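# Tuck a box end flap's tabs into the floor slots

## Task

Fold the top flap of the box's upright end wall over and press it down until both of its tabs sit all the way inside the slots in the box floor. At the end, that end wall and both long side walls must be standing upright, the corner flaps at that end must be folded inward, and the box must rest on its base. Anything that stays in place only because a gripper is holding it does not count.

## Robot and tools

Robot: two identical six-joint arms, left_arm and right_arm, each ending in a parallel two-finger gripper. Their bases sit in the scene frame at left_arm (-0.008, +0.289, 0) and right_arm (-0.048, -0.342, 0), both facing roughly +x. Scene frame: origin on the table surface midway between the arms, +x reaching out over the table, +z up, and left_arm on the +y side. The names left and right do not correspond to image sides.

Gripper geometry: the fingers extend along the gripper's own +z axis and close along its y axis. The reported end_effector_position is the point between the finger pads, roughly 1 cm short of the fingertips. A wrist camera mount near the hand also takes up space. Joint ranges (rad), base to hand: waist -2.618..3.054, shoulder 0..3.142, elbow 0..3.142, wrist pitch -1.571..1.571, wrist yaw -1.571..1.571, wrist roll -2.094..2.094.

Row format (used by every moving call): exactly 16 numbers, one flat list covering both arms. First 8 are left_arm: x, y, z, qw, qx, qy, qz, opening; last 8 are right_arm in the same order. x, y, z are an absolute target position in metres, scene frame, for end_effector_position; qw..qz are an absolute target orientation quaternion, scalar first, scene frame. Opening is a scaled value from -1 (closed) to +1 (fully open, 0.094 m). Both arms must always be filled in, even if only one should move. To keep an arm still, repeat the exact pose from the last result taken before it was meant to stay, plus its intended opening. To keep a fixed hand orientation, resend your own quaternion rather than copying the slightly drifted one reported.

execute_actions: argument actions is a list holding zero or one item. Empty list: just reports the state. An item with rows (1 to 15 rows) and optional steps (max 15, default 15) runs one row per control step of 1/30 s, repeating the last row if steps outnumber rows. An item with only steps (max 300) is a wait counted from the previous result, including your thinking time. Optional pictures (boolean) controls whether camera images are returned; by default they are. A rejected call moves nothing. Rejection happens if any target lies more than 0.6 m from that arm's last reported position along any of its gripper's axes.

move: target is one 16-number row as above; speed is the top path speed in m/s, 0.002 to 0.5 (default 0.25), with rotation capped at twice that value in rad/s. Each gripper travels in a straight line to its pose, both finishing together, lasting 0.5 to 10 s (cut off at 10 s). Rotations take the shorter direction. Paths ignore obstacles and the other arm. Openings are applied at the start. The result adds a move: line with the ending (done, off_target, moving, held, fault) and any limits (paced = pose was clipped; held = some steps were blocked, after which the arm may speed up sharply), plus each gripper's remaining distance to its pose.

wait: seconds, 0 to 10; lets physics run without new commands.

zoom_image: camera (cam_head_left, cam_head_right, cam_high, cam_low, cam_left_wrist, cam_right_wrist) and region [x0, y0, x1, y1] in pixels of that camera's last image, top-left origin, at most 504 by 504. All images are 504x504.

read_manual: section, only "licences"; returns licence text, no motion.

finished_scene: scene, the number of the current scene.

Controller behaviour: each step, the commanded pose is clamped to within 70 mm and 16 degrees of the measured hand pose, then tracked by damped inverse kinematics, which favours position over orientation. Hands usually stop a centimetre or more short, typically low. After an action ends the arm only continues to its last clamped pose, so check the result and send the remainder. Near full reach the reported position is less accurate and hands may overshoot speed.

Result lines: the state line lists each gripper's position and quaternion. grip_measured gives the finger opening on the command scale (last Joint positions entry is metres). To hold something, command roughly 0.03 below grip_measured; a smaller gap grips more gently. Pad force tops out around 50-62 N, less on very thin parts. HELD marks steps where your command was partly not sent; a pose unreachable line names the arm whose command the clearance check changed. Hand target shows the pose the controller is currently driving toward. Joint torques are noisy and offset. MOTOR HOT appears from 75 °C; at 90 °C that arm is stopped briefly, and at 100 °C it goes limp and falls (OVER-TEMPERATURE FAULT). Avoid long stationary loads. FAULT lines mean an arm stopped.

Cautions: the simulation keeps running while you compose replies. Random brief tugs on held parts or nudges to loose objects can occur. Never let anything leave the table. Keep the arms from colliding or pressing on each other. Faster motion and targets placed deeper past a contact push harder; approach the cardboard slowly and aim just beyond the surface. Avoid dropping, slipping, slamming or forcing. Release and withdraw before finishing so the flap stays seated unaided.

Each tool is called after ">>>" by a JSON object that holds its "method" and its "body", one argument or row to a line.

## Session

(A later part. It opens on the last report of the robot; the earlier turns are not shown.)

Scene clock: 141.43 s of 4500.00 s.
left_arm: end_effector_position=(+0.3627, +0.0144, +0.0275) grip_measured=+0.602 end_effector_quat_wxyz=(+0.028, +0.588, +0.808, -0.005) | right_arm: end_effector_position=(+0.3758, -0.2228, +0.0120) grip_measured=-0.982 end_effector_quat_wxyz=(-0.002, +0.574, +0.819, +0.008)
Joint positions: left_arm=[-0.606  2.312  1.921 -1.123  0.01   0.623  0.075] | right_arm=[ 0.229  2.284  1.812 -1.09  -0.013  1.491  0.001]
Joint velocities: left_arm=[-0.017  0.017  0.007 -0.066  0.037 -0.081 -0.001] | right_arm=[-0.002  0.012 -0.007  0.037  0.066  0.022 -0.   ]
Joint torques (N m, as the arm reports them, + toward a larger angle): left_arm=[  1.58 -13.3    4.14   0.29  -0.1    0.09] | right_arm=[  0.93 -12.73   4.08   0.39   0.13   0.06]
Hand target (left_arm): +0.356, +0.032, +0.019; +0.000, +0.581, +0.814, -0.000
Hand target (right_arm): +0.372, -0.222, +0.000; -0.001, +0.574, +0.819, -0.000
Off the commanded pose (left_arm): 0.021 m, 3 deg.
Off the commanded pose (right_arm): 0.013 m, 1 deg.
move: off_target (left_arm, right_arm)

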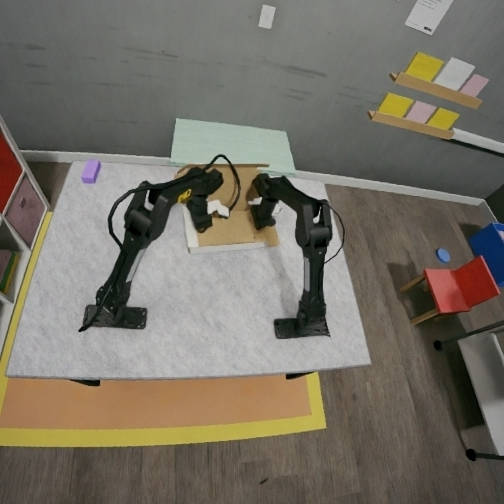

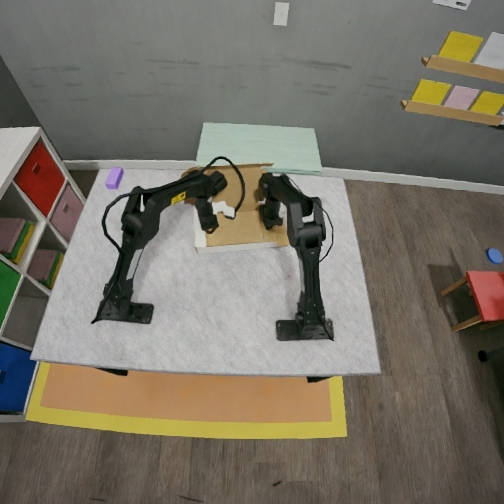

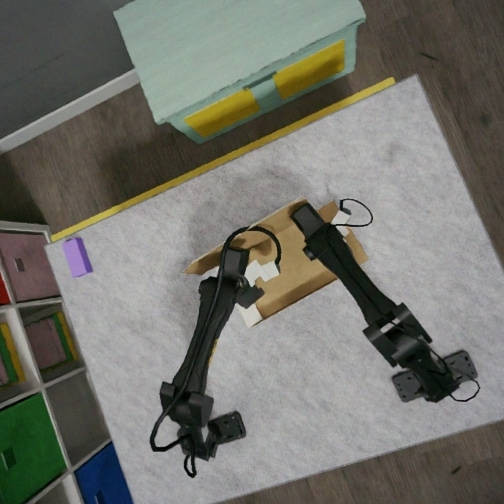

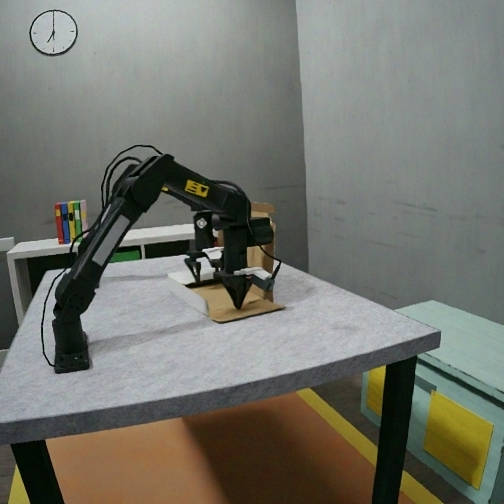

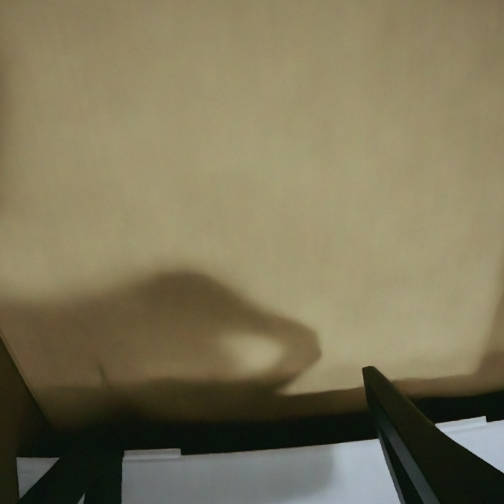

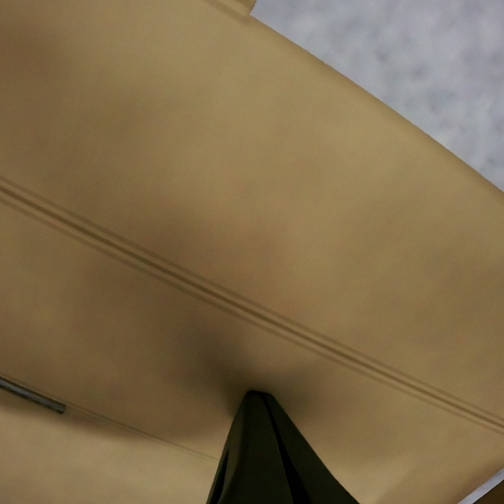

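>>> {"method": "move", "body": {
  "target": [0.365,0.006,0.085,0,0.581,0.814,0,0.6,0.372,-0.222,0.0,0,0.574,0.819,0,-1],
  "speed": 0.1
}}

>>> {"method": "move", "body": {
  "target": [0.36,0.022,0.08,0,0.581,0.814,0,0.6,0.372,-0.222,0.0,0,0.574,0.819,0,-1],
  "speed": 0.1
}}

>>> {"method": "move", "body": {
  "target": [0.358,0.026,0.03,0,0.581,0.814,0,0.6,0.372,-0.222,0.0,0,0.574,0.819,0,-1],
  "speed": 0.03
}}

Scene clock: 149.63 s of 4500.00 s.
left_arm: end_effector_position=(+0.3661, +0.0067, +0.0846) grip_measured=+0.602 end_effector_quat_wxyz=(+0.005, +0.583, +0.813, -0.002) | right_arm: end_effector_position=(+0.3757, -0.2226, +0.0120) grip_measured=-0.982 end_effector_quat_wxyz=(-0.003, +0.574, +0.819, +0.008)
Joint positions: left_arm=[-0.617  2.415  2.33  -1.475  0.005  0.597  0.075] | right_arm=[ 0.229  2.284  1.812 -1.09  -0.014  1.491  0.001]
Joint velocities: left_arm=[-0.002  0.007 -0.012 -0.007 -0.037 -0.051  0.   ] | right_arm=[ 0.002  0.007  0.017 -0.037 -0.066 -0.037  0.   ]
Joint torques (N m, as the arm reports them, + toward a larger angle): left_arm=[ -0.46 -12.74   9.46   0.19  -0.02  -0.01] | right_arm=[  0.92 -12.71   4.08   0.39   0.15   0.06]
Hand target (left_arm): +0.365, +0.006, +0.085; +0.000, +0.581, +0.814, -0.000
Hand target (right_arm): +0.372, -0.222, +0.000; -0.001, +0.574, +0.819, -0.000
Off the commanded pose (left_arm): 0.001 m, 1 deg.
Off the commanded pose (right_arm): 0.013 m, 1 deg.
After step 90, 3.90 s passed at rest.
move: off_target (right_arm)

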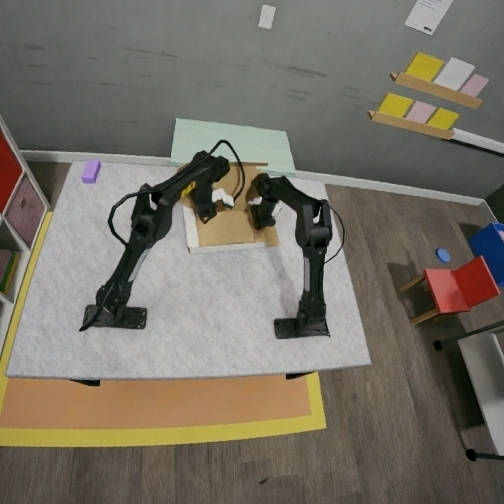

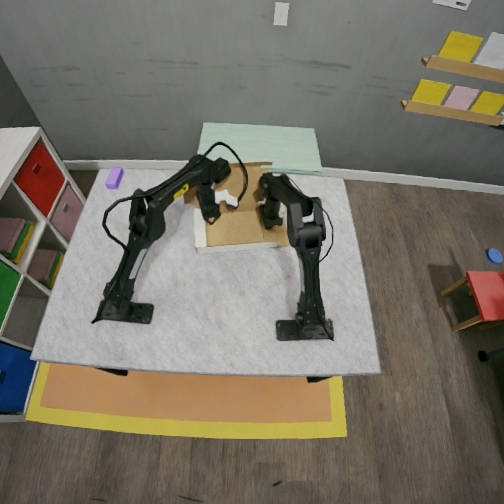

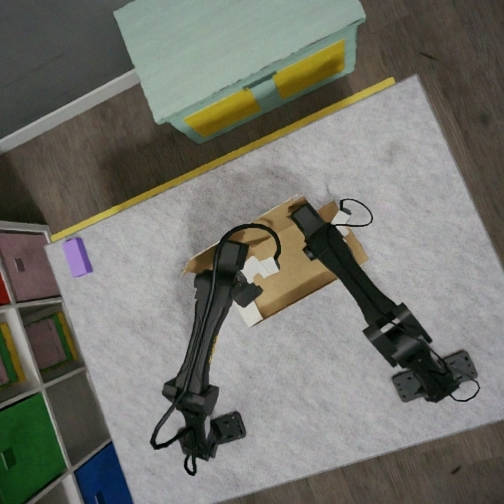

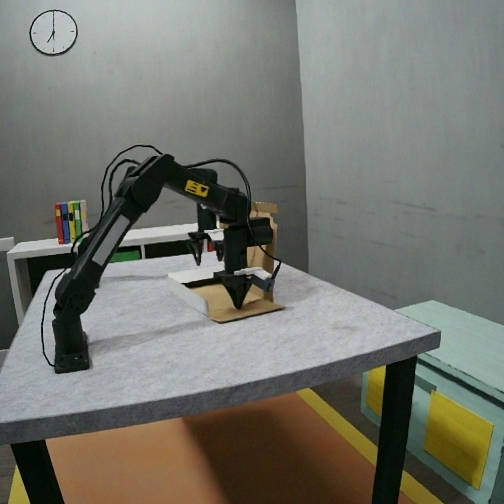

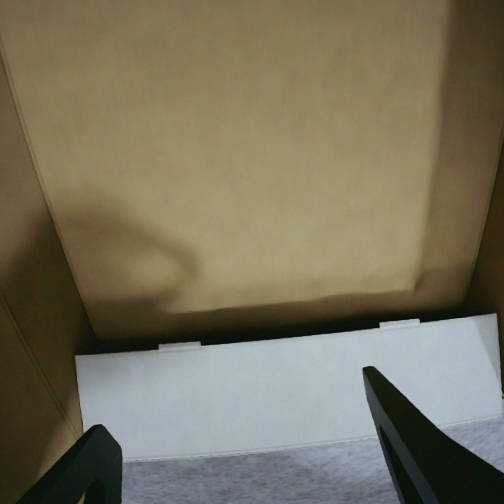

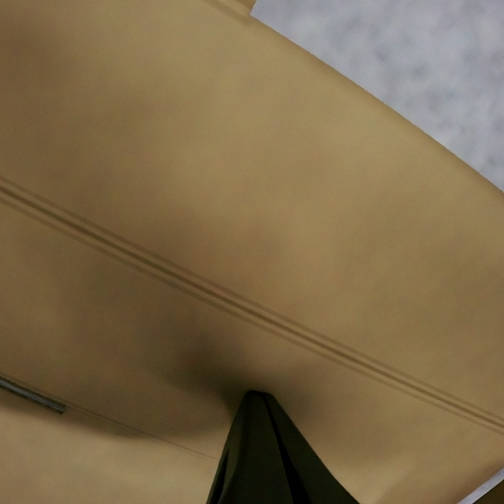

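Scene clock: 150.47 s of 4500.00 s.
left_arm: end_effector_position=(+0.3572, +0.0199, +0.0790) grip_measured=+0.602 end_effector_quat_wxyz=(-0.008, +0.580, +0.815, -0.002) | right_arm: end_effector_position=(+0.3757, -0.2226, +0.0120) grip_measured=-0.982 end_effector_quat_wxyz=(-0.003, +0.574, +0.819, +0.008)
Joint positions: left_arm=[-0.606  2.357  2.205 -1.435  0.003  0.601  0.075] | right_arm=[ 0.229  2.284  1.812 -1.09  -0.014  1.491  0.001]
Joint velocities: left_arm=[-0.012  0.002  0.007 -0.007 -0.007  0.037 -0.001] | right_arm=[ 0.017 -0.002 -0.002  0.037  0.022 -0.007  0.001]
Joint torques (N m, as the arm reports them, + toward a larger angle): left_arm=[  0.52 -14.64   5.11   0.47  -0.05   0.1 ] | right_arm=[  0.91 -12.7    4.08   0.39   0.15   0.06]
Hand target (left_arm): +0.360, +0.022, +0.080; -0.000, +0.581, +0.814, +0.000
Hand target (right_arm): +0.372, -0.222, +0.000; -0.001, +0.574, +0.819, -0.000
Off the commanded pose (left_arm): 0.004 m, 1 deg.
Off the commanded pose (right_arm): 0.013 m, 1 deg.
move: off_target (right_arm)

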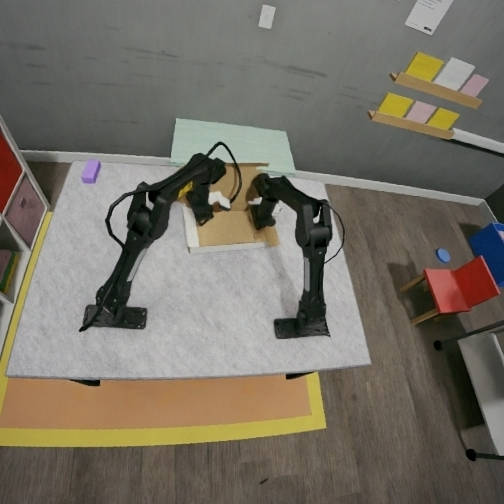

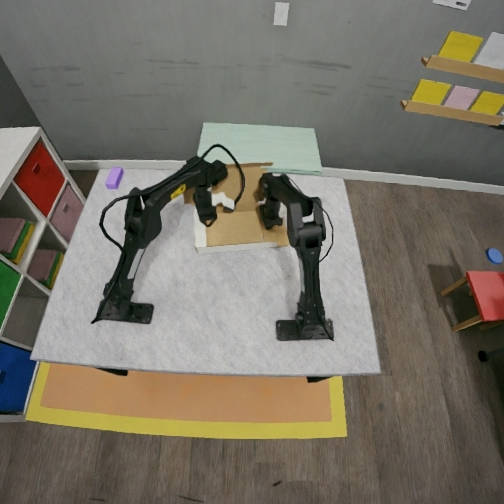

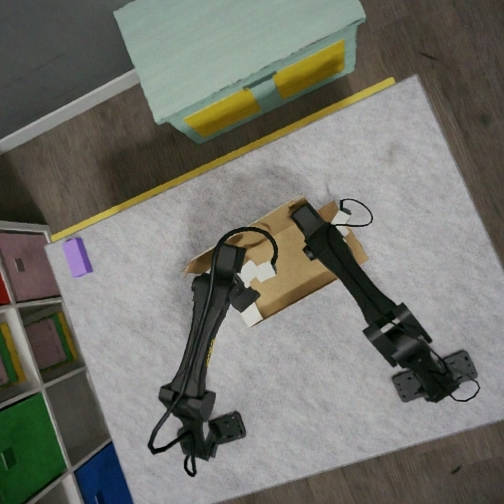

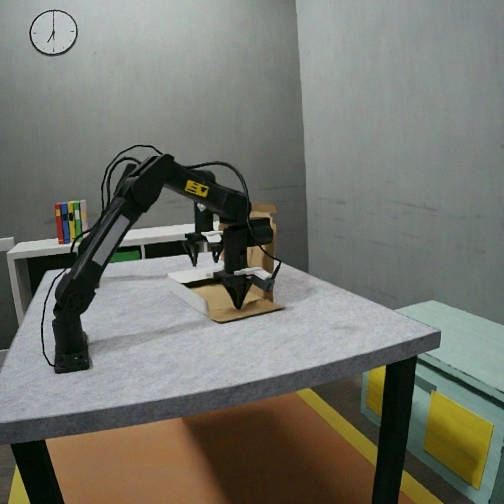

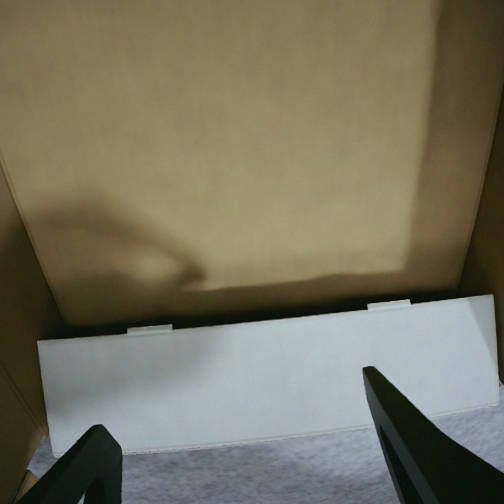

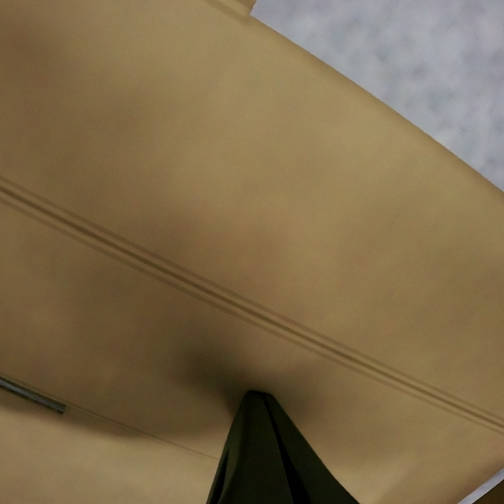

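Scene clock: 152.47 s of 4500.00 s.
left_arm: end_effector_position=(+0.3578, +0.0196, +0.0383) grip_measured=+0.602 end_effector_quat_wxyz=(+0.007, +0.582, +0.813, -0.002) | right_arm: end_effector_position=(+0.3757, -0.2226, +0.0120) grip_measured=-0.982 end_effector_quat_wxyz=(-0.003, +0.574, +0.819, +0.008)
Joint positions: left_arm=[-0.606  2.322  1.984 -1.218  0.003  0.608  0.075] | right_arm=[ 0.229  2.284  1.812 -1.09  -0.014  1.491  0.001]
Joint velocities: left_arm=[-0.002 -0.022  0.002  0.051  0.007 -0.007  0.   ] | right_arm=[-0.022 -0.007  0.007  0.037 -0.051 -0.022 -0.001]
Joint torques (N m, as the arm reports them, + toward a larger angle): left_arm=[  0.9  -13.15   4.55   0.49  -0.02   0.13] | right_arm=[  0.91 -12.7    4.08   0.39   0.15   0.06]
Hand target (left_arm): +0.358, +0.026, +0.030; -0.000, +0.581, +0.814, +0.000
Hand target (right_arm): +0.372, -0.222, +0.000; -0.001, +0.574, +0.819, -0.000
Off the commanded pose (left_arm): 0.011 m, 1 deg.
Off the commanded pose (right_arm): 0.013 m, 1 deg.
move: off_target (left_arm, right_arm)

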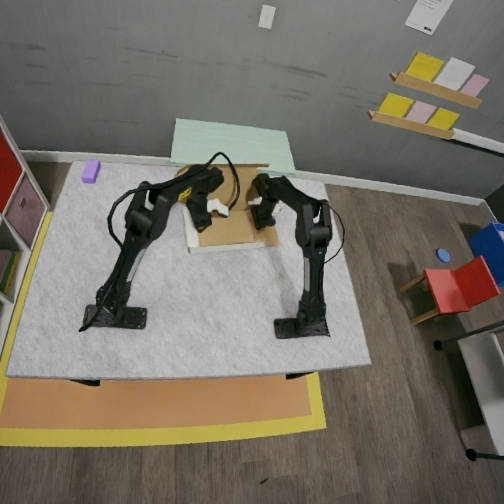

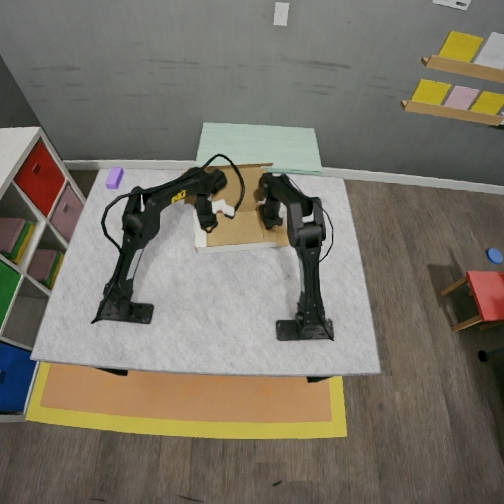

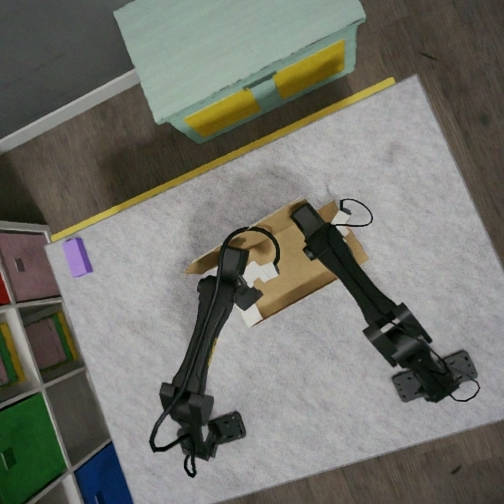

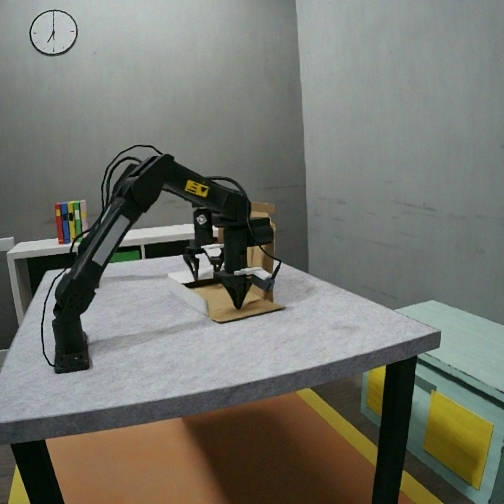

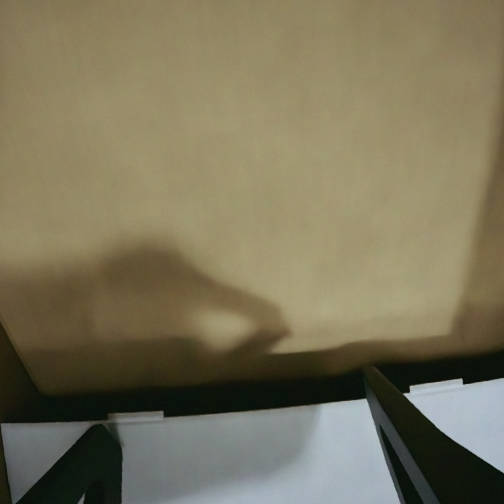

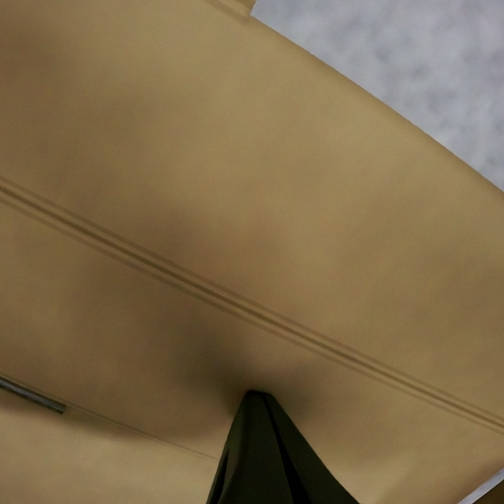

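>>> {"method": "move", "body": {
  "target": [0.354,0.036,0.02,0,0.559,0.829,0,0.6,0.372,-0.222,0.0,0,0.574,0.819,0,-1],
  "speed": 0.02
}}

Scene clock: 158.43 s of 4500.00 s.
left_arm: end_effector_position=(+0.3581, +0.0210, +0.0334) grip_measured=+0.602 end_effector_quat_wxyz=(+0.024, +0.573, +0.819, -0.004) | right_arm: end_effector_position=(+0.3757, -0.2226, +0.0120) grip_measured=-0.982 end_effector_quat_wxyz=(-0.003, +0.574, +0.819, +0.008)
Joint positions: left_arm=[-0.602  2.283  1.897 -1.136  0.006  0.59   0.075] | right_arm=[ 0.229  2.284  1.812 -1.09  -0.014  1.491  0.001]
Joint velocities: left_arm=[-0.027  0.012 -0.002 -0.051 -0.007  0.066 -0.   ] | right_arm=[-0.012  0.017 -0.007  0.022  0.007 -0.022  0.001]
Joint torques (N m, as the arm reports them, + toward a larger angle): left_arm=[  1.66 -12.38   3.81   0.41  -0.02  -0.09] | right_arm=[  0.91 -12.71   4.09   0.39   0.15   0.05]
Hand target (left_arm): +0.354, +0.036, +0.021; -0.000, +0.559, +0.829, -0.000
Hand target (right_arm): +0.372, -0.222, +0.000; -0.001, +0.574, +0.819, -0.000
Off the commanded pose (left_arm): 0.021 m, 3 deg.
Off the commanded pose (right_arm): 0.013 m, 1 deg.
After step 90, 1.27 s passed at rest.
move: off_target (left_arm, right_arm)

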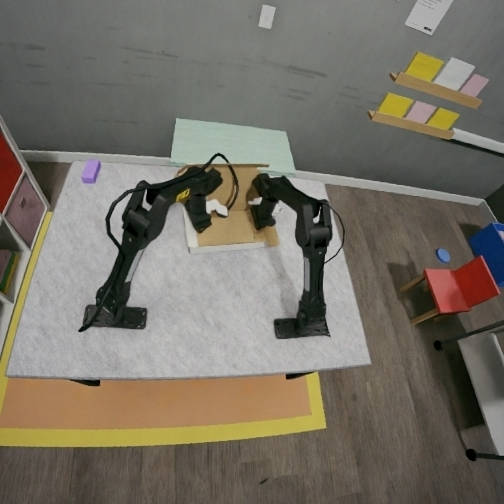

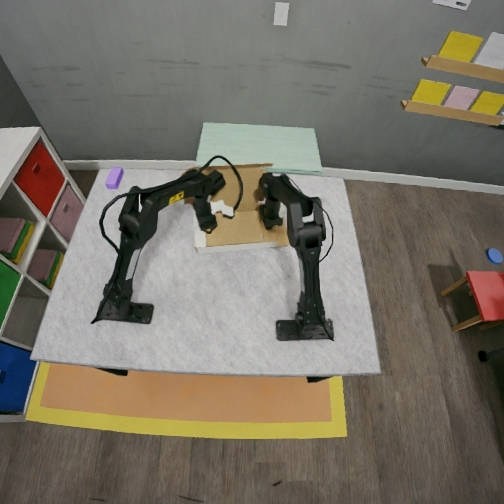

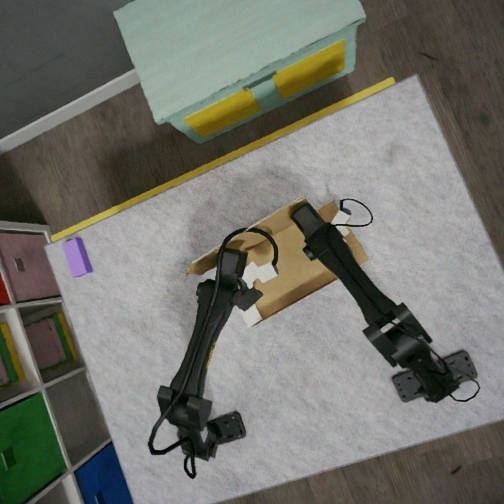

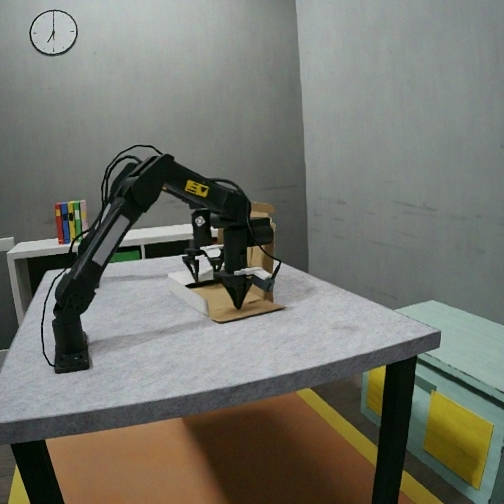

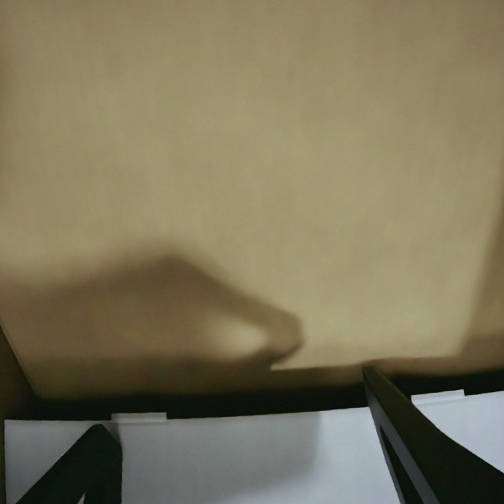

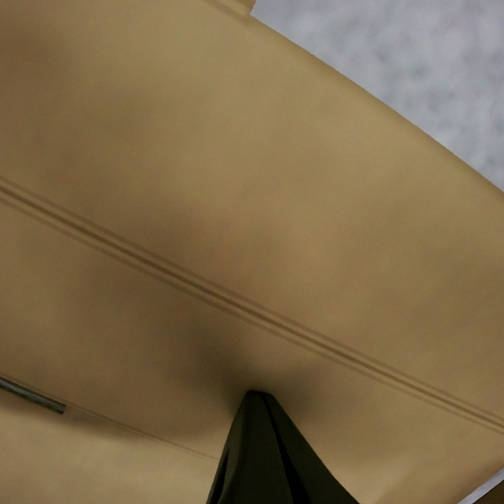

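>>> {"method": "zoom_image", "body": {
  "camera": "cam_low",
  "region": [150, 230, 290, 330]
}}

Region (150, 230, 290, 330) of cam_low's 504x504 image, scaled by 3.600, with more detail than that image has; it fills the top 360 rows of this view, and the rest is white.

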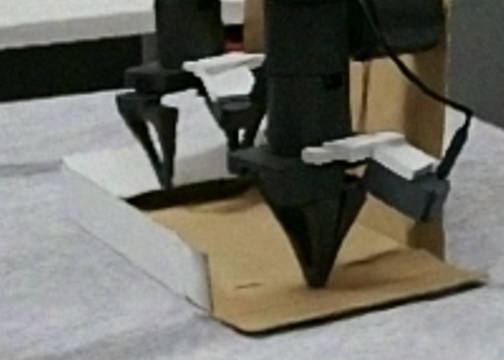

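>>> {"method": "move", "body": {
  "target": [0.346,0.058,0.005,0,0.559,0.829,0,0.6,0.372,-0.222,-0.01,0,0.574,0.819,0,-1],
  "speed": 0.02
}}

Scene clock: 172.57 s of 4500.00 s.
left_arm: end_effector_position=(+0.3572, +0.0295, +0.0234) grip_measured=+0.602 end_effector_quat_wxyz=(+0.048, +0.573, +0.818, -0.014) | right_arm: end_effector_position=(+0.3756, -0.2227, +0.0114) grip_measured=-0.982 end_effector_quat_wxyz=(-0.000, +0.574, +0.819, +0.011)
Joint positions: left_arm=[-0.579  2.217  1.742 -0.999  0.028  0.612  0.075] | right_arm=[ 0.229  2.276  1.796 -1.074 -0.014  1.491  0.001]
Joint velocities: left_arm=[-0.002 -0.012  0.022 -0.022  0.051  0.022 -0.   ] | right_arm=[-0.002  0.007 -0.002  0.022  0.066 -0.037  0.001]
Joint torques (N m, as the arm reports them, + toward a larger angle): left_arm=[  2.38 -11.38   3.18   0.19  -0.3    0.01] | right_arm=[  0.91 -11.17   3.38   0.58   0.15   0.06]
Hand target (left_arm): +0.346, +0.057, +0.006; -0.000, +0.560, +0.829, -0.000
Hand target (right_arm): +0.371, -0.222, -0.009; -0.001, +0.574, +0.819, -0.000
Off the commanded pose (left_arm): 0.036 m, 6 deg.
Off the commanded pose (right_arm): 0.022 m, 1 deg.
After step 90, 8.50 s passed at rest.
move: off_target (left_arm, right_arm)

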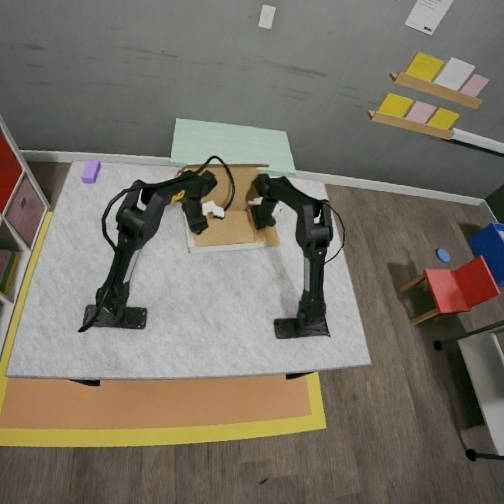

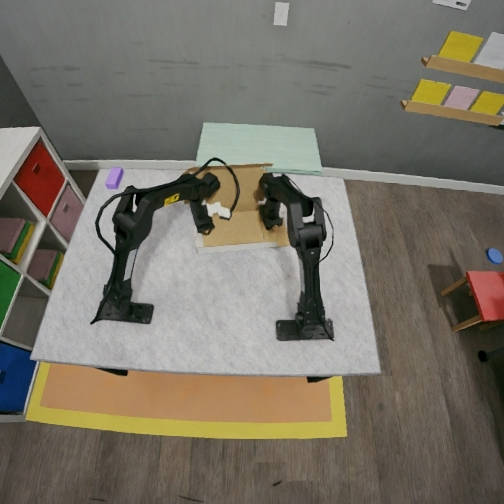

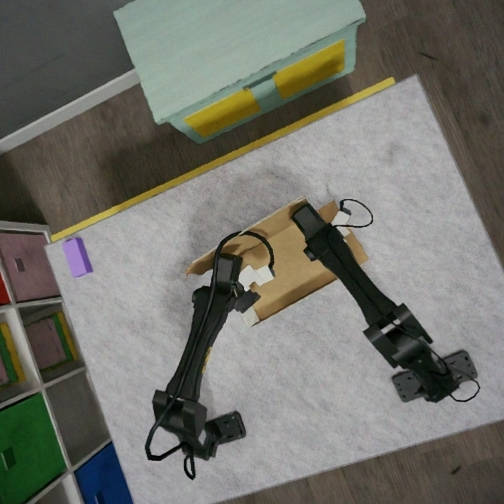

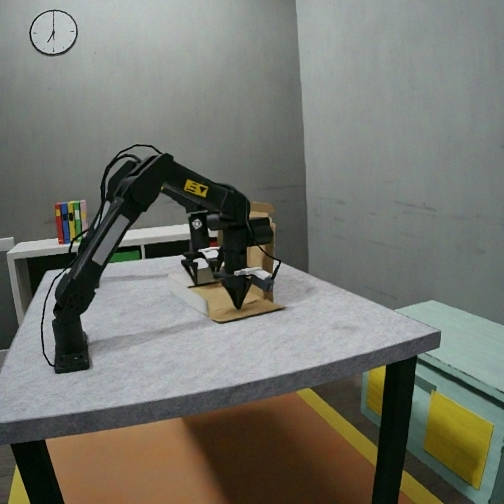

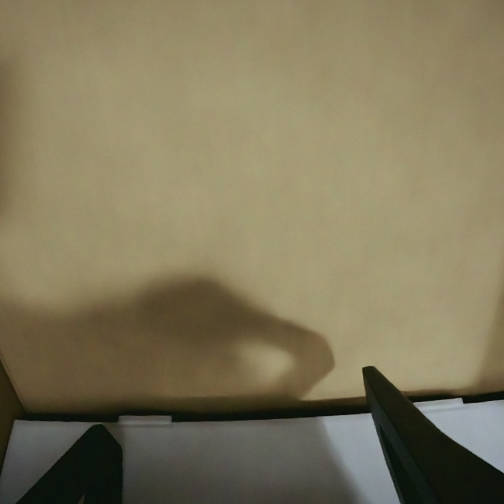

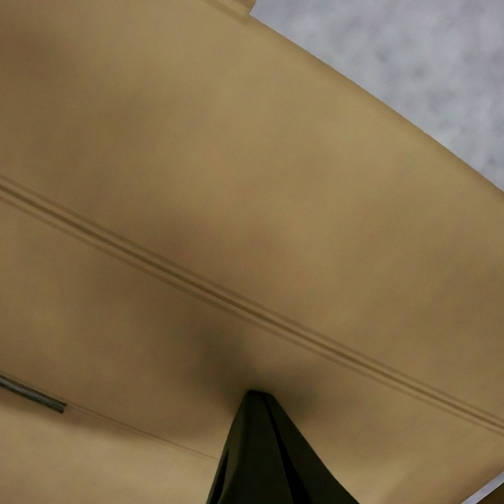

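>>> {"method": "move", "body": {
  "target": [0.34,0.075,0.024,0,0.559,0.829,0,0.6,0.372,-0.222,-0.015,0,0.574,0.819,0,-1],
  "speed": 0.02
}}

Scene clock: 179.90 s of 4500.00 s.
left_arm: end_effector_position=(+0.3523, +0.0427, +0.0290) grip_measured=+0.602 end_effector_quat_wxyz=(+0.047, +0.573, +0.818, -0.024) | right_arm: end_effector_position=(+0.3866, -0.2137, +0.0121) grip_measured=-0.982 end_effector_quat_wxyz=(+0.012, +0.570, +0.820, +0.036)
Joint positions: left_arm=[-0.552  2.17   1.687 -0.995  0.05   0.639  0.075] | right_arm=[ 0.236  2.274  1.793 -1.019 -0.027  1.491  0.001]
Joint velocities: left_arm=[-0.002 -0.022 -0.017 -0.066 -0.022 -0.007  0.   ] | right_arm=[-0.007 -0.002 -0.007 -0.022 -0.007  0.051 -0.   ]
Joint torques (N m, as the arm reports them, + toward a larger angle): left_arm=[  2.32 -13.02   4.59  -0.09  -0.53   0.01] | right_arm=[  0.19 -10.66   2.83   0.26   0.3    0.05]
Hand target (left_arm): +0.341, +0.074, +0.025; +0.001, +0.560, +0.829, -0.001
Hand target (right_arm): +0.371, -0.222, -0.014; -0.001, +0.573, +0.819, -0.001
Off the commanded pose (left_arm): 0.035 m, 6 deg.
Off the commanded pose (right_arm): 0.032 m, 4 deg.
After step 90, 1.40 s passed at rest.
move: off_target (left_arm, right_arm)

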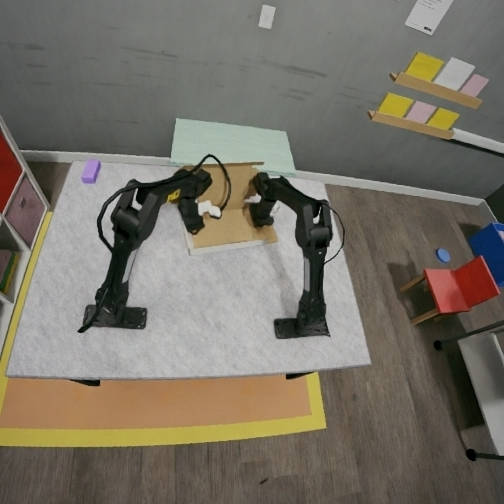

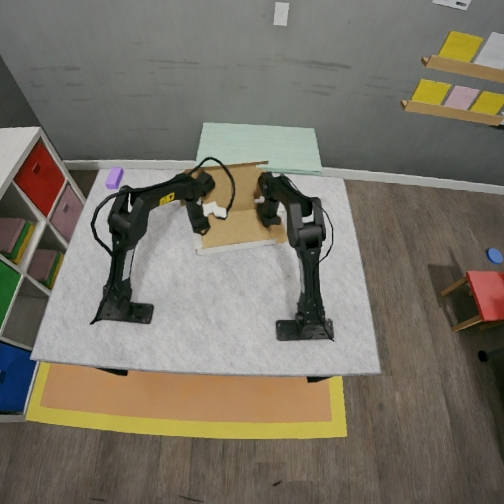

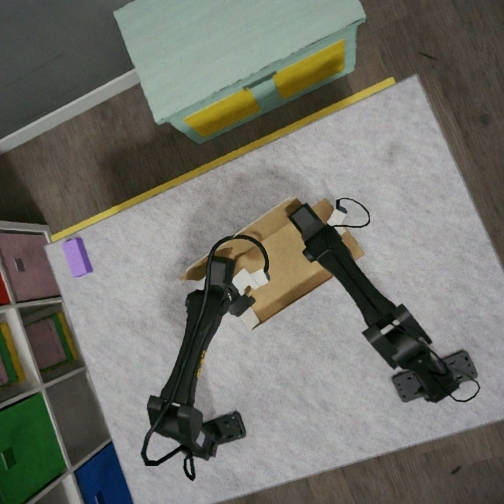

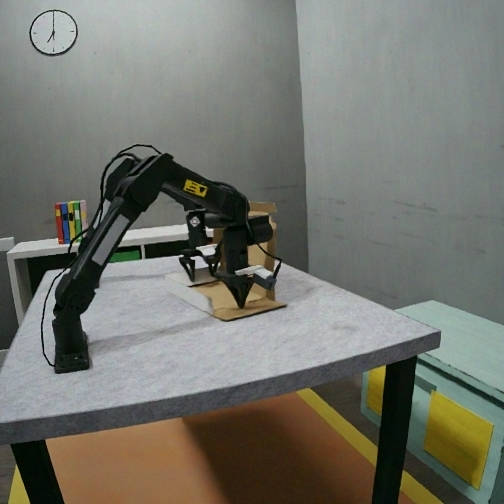

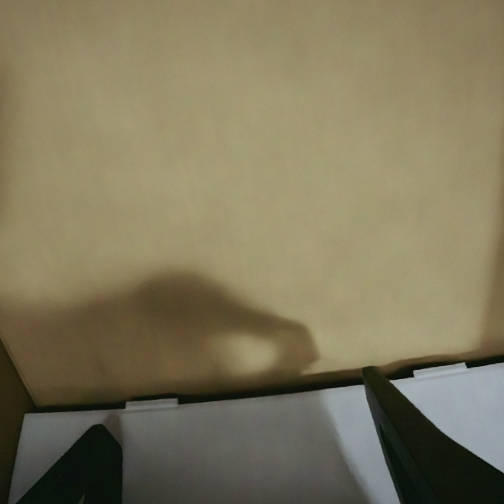

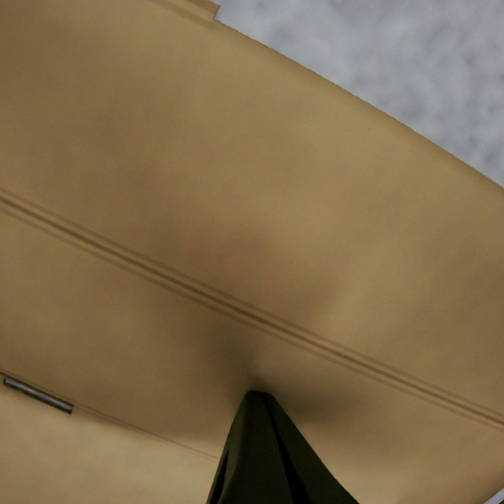

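>>> {"method": "move", "body": {
  "target": [0.35,0.035,0.11,0,0.559,0.829,0,0.6,0.385,-0.214,0.005,0,0.574,0.819,0,-1],
  "speed": 0.1
}}

>>> {"method": "move", "body": {
  "target": [0.332,0.051,0.12,0,0.978,0.208,0,1,0.385,-0.214,0.005,0,0.574,0.819,0,-1]
}}

Scene clock: 190.33 s of 4500.00 s.
left_arm: end_effector_position=(+0.3516, +0.0360, +0.1082) grip_measured=+0.602 end_effector_quat_wxyz=(+0.005, +0.560, +0.829, -0.003) | right_arm: end_effector_position=(+0.3870, -0.2133, +0.0125) grip_measured=-0.982 end_effector_quat_wxyz=(-0.001, +0.574, +0.818, +0.021)
Joint positions: left_arm=[-0.584  2.26   2.156 -1.457  0.005  0.576  0.075] | right_arm=[ 0.236  2.317  1.871 -1.093 -0.029  1.499  0.001]
Joint velocities: left_arm=[-0.012 -0.002 -0.012 -0.007 -0.066 -0.022 -0.001] | right_arm=[-0.012 -0.007  0.002 -0.037  0.037  0.007  0.   ]
Joint torques (N m, as the arm reports them, + toward a larger angle): left_arm=[ -0.69 -11.89   9.34   0.17  -0.08   0.01] | right_arm=[  1.02 -11.29   9.56  -0.09   0.3    0.06]
Hand target (left_arm): +0.350, +0.034, +0.109; +0.000, +0.559, +0.829, -0.000
Hand target (right_arm): +0.385, -0.214, +0.005; -0.000, +0.574, +0.819, +0.001
Off the commanded pose (left_arm): 0.003 m, 1 deg.
Off the commanded pose (right_arm): 0.008 m, 2 deg.
After step 90, 5.93 s passed at rest.
move: done

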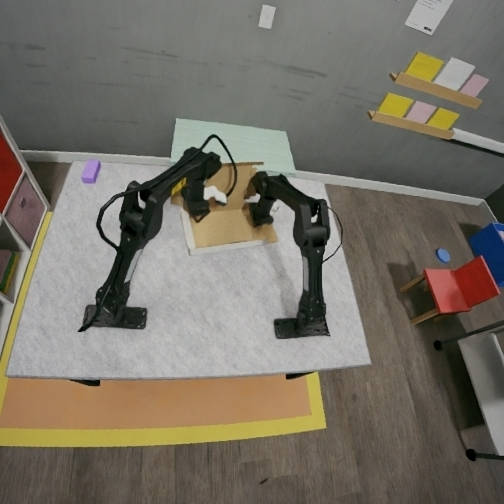

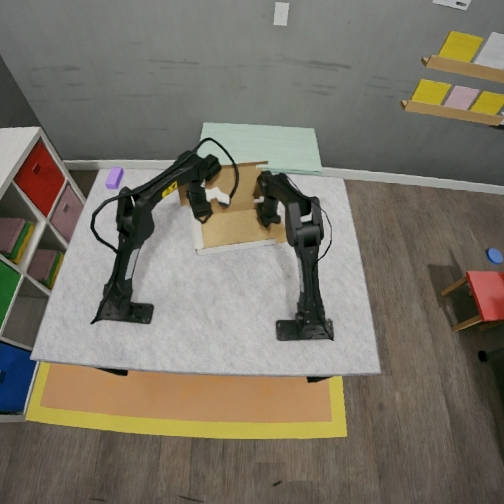

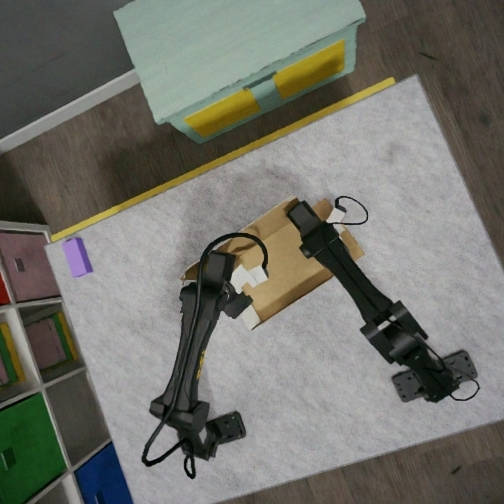

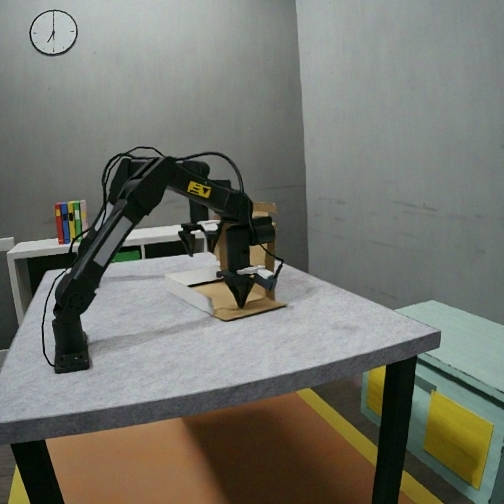

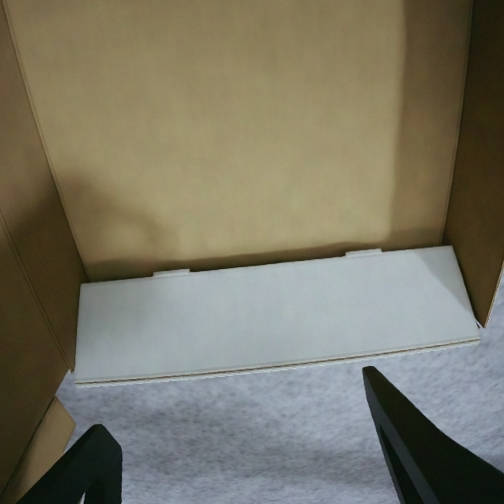

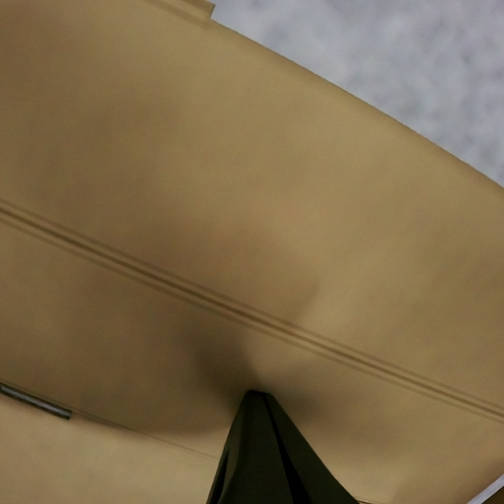

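Scene clock: 193.93 s of 4500.00 s.
left_arm: end_effector_position=(+0.3347, +0.0491, +0.1203) grip_measured=+0.998 end_effector_quat_wxyz=(+0.000, +0.975, +0.221, +0.000) | right_arm: end_effector_position=(+0.3870, -0.2133, +0.0125) grip_measured=-0.982 end_effector_quat_wxyz=(-0.001, +0.575, +0.818, +0.021)
Joint positions: left_arm=[-0.584  2.168  2.055 -1.457 -0.     2.083  0.094] | right_arm=[ 0.236  2.317  1.871 -1.093 -0.029  1.5    0.001]
Joint velocities: left_arm=[-0.012 -0.002 -0.002  0.037  0.022  0.051  0.   ] | right_arm=[-0.007 -0.017 -0.002 -0.037  0.066 -0.081  0.   ]
Joint torques (N m, as the arm reports them, + toward a larger angle): left_arm=[ -0.21 -13.15   5.04   0.38  -0.02   0.13] | right_arm=[  1.04 -11.29   9.67  -0.1    0.31   0.06]
Hand target (left_arm): +0.332, +0.051, +0.120; -0.002, +0.977, +0.214, +0.002
Hand target (right_arm): +0.385, -0.214, +0.005; +0.000, +0.574, +0.819, +0.001
Off the commanded pose (left_arm): 0.003 m, 2 deg.
Off the commanded pose (right_arm): 0.008 m, 2 deg.
joint sent to its limit (left arm) — the command would take joint 6 (wrist roll) past its upper limit, so that joint was sent only as far as its limit.
move: done

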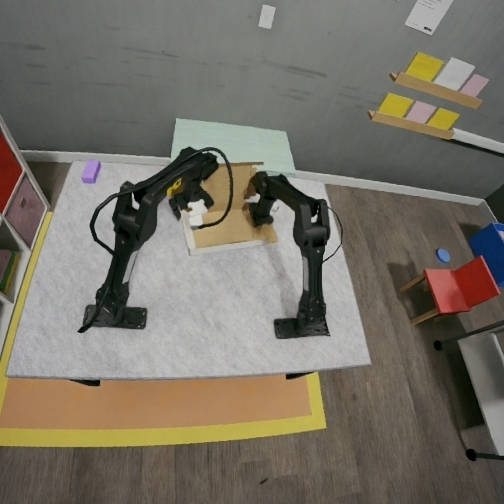

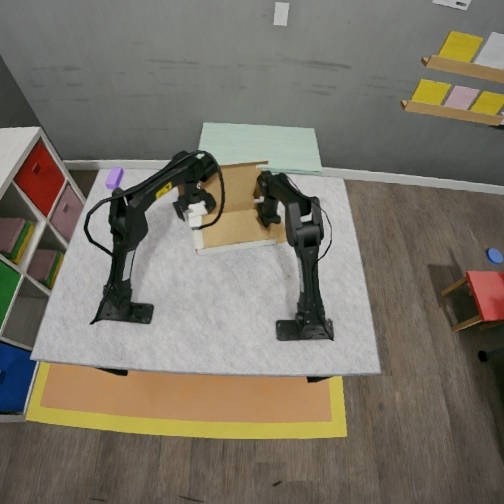

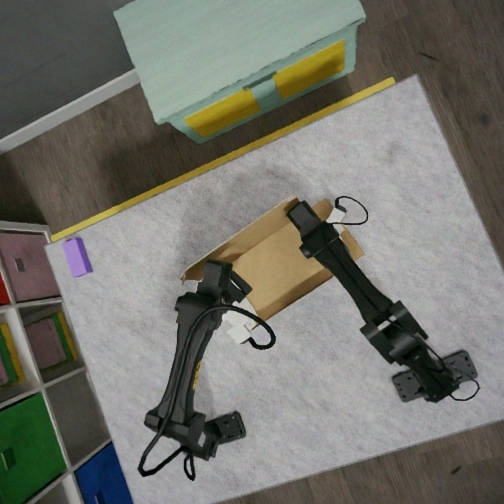

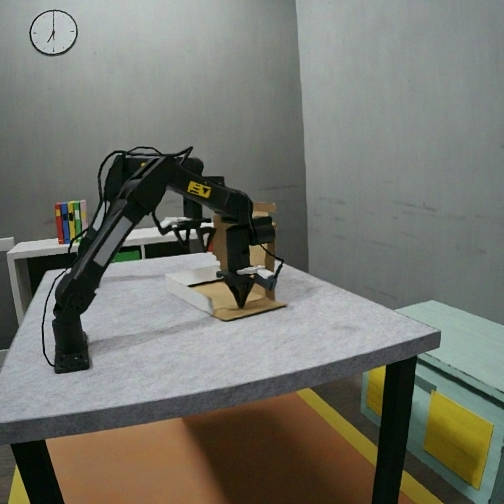

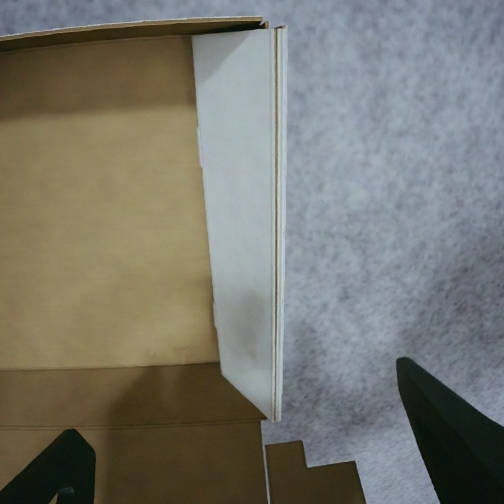

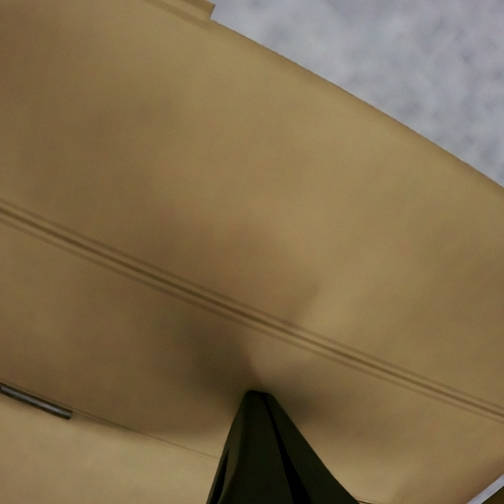

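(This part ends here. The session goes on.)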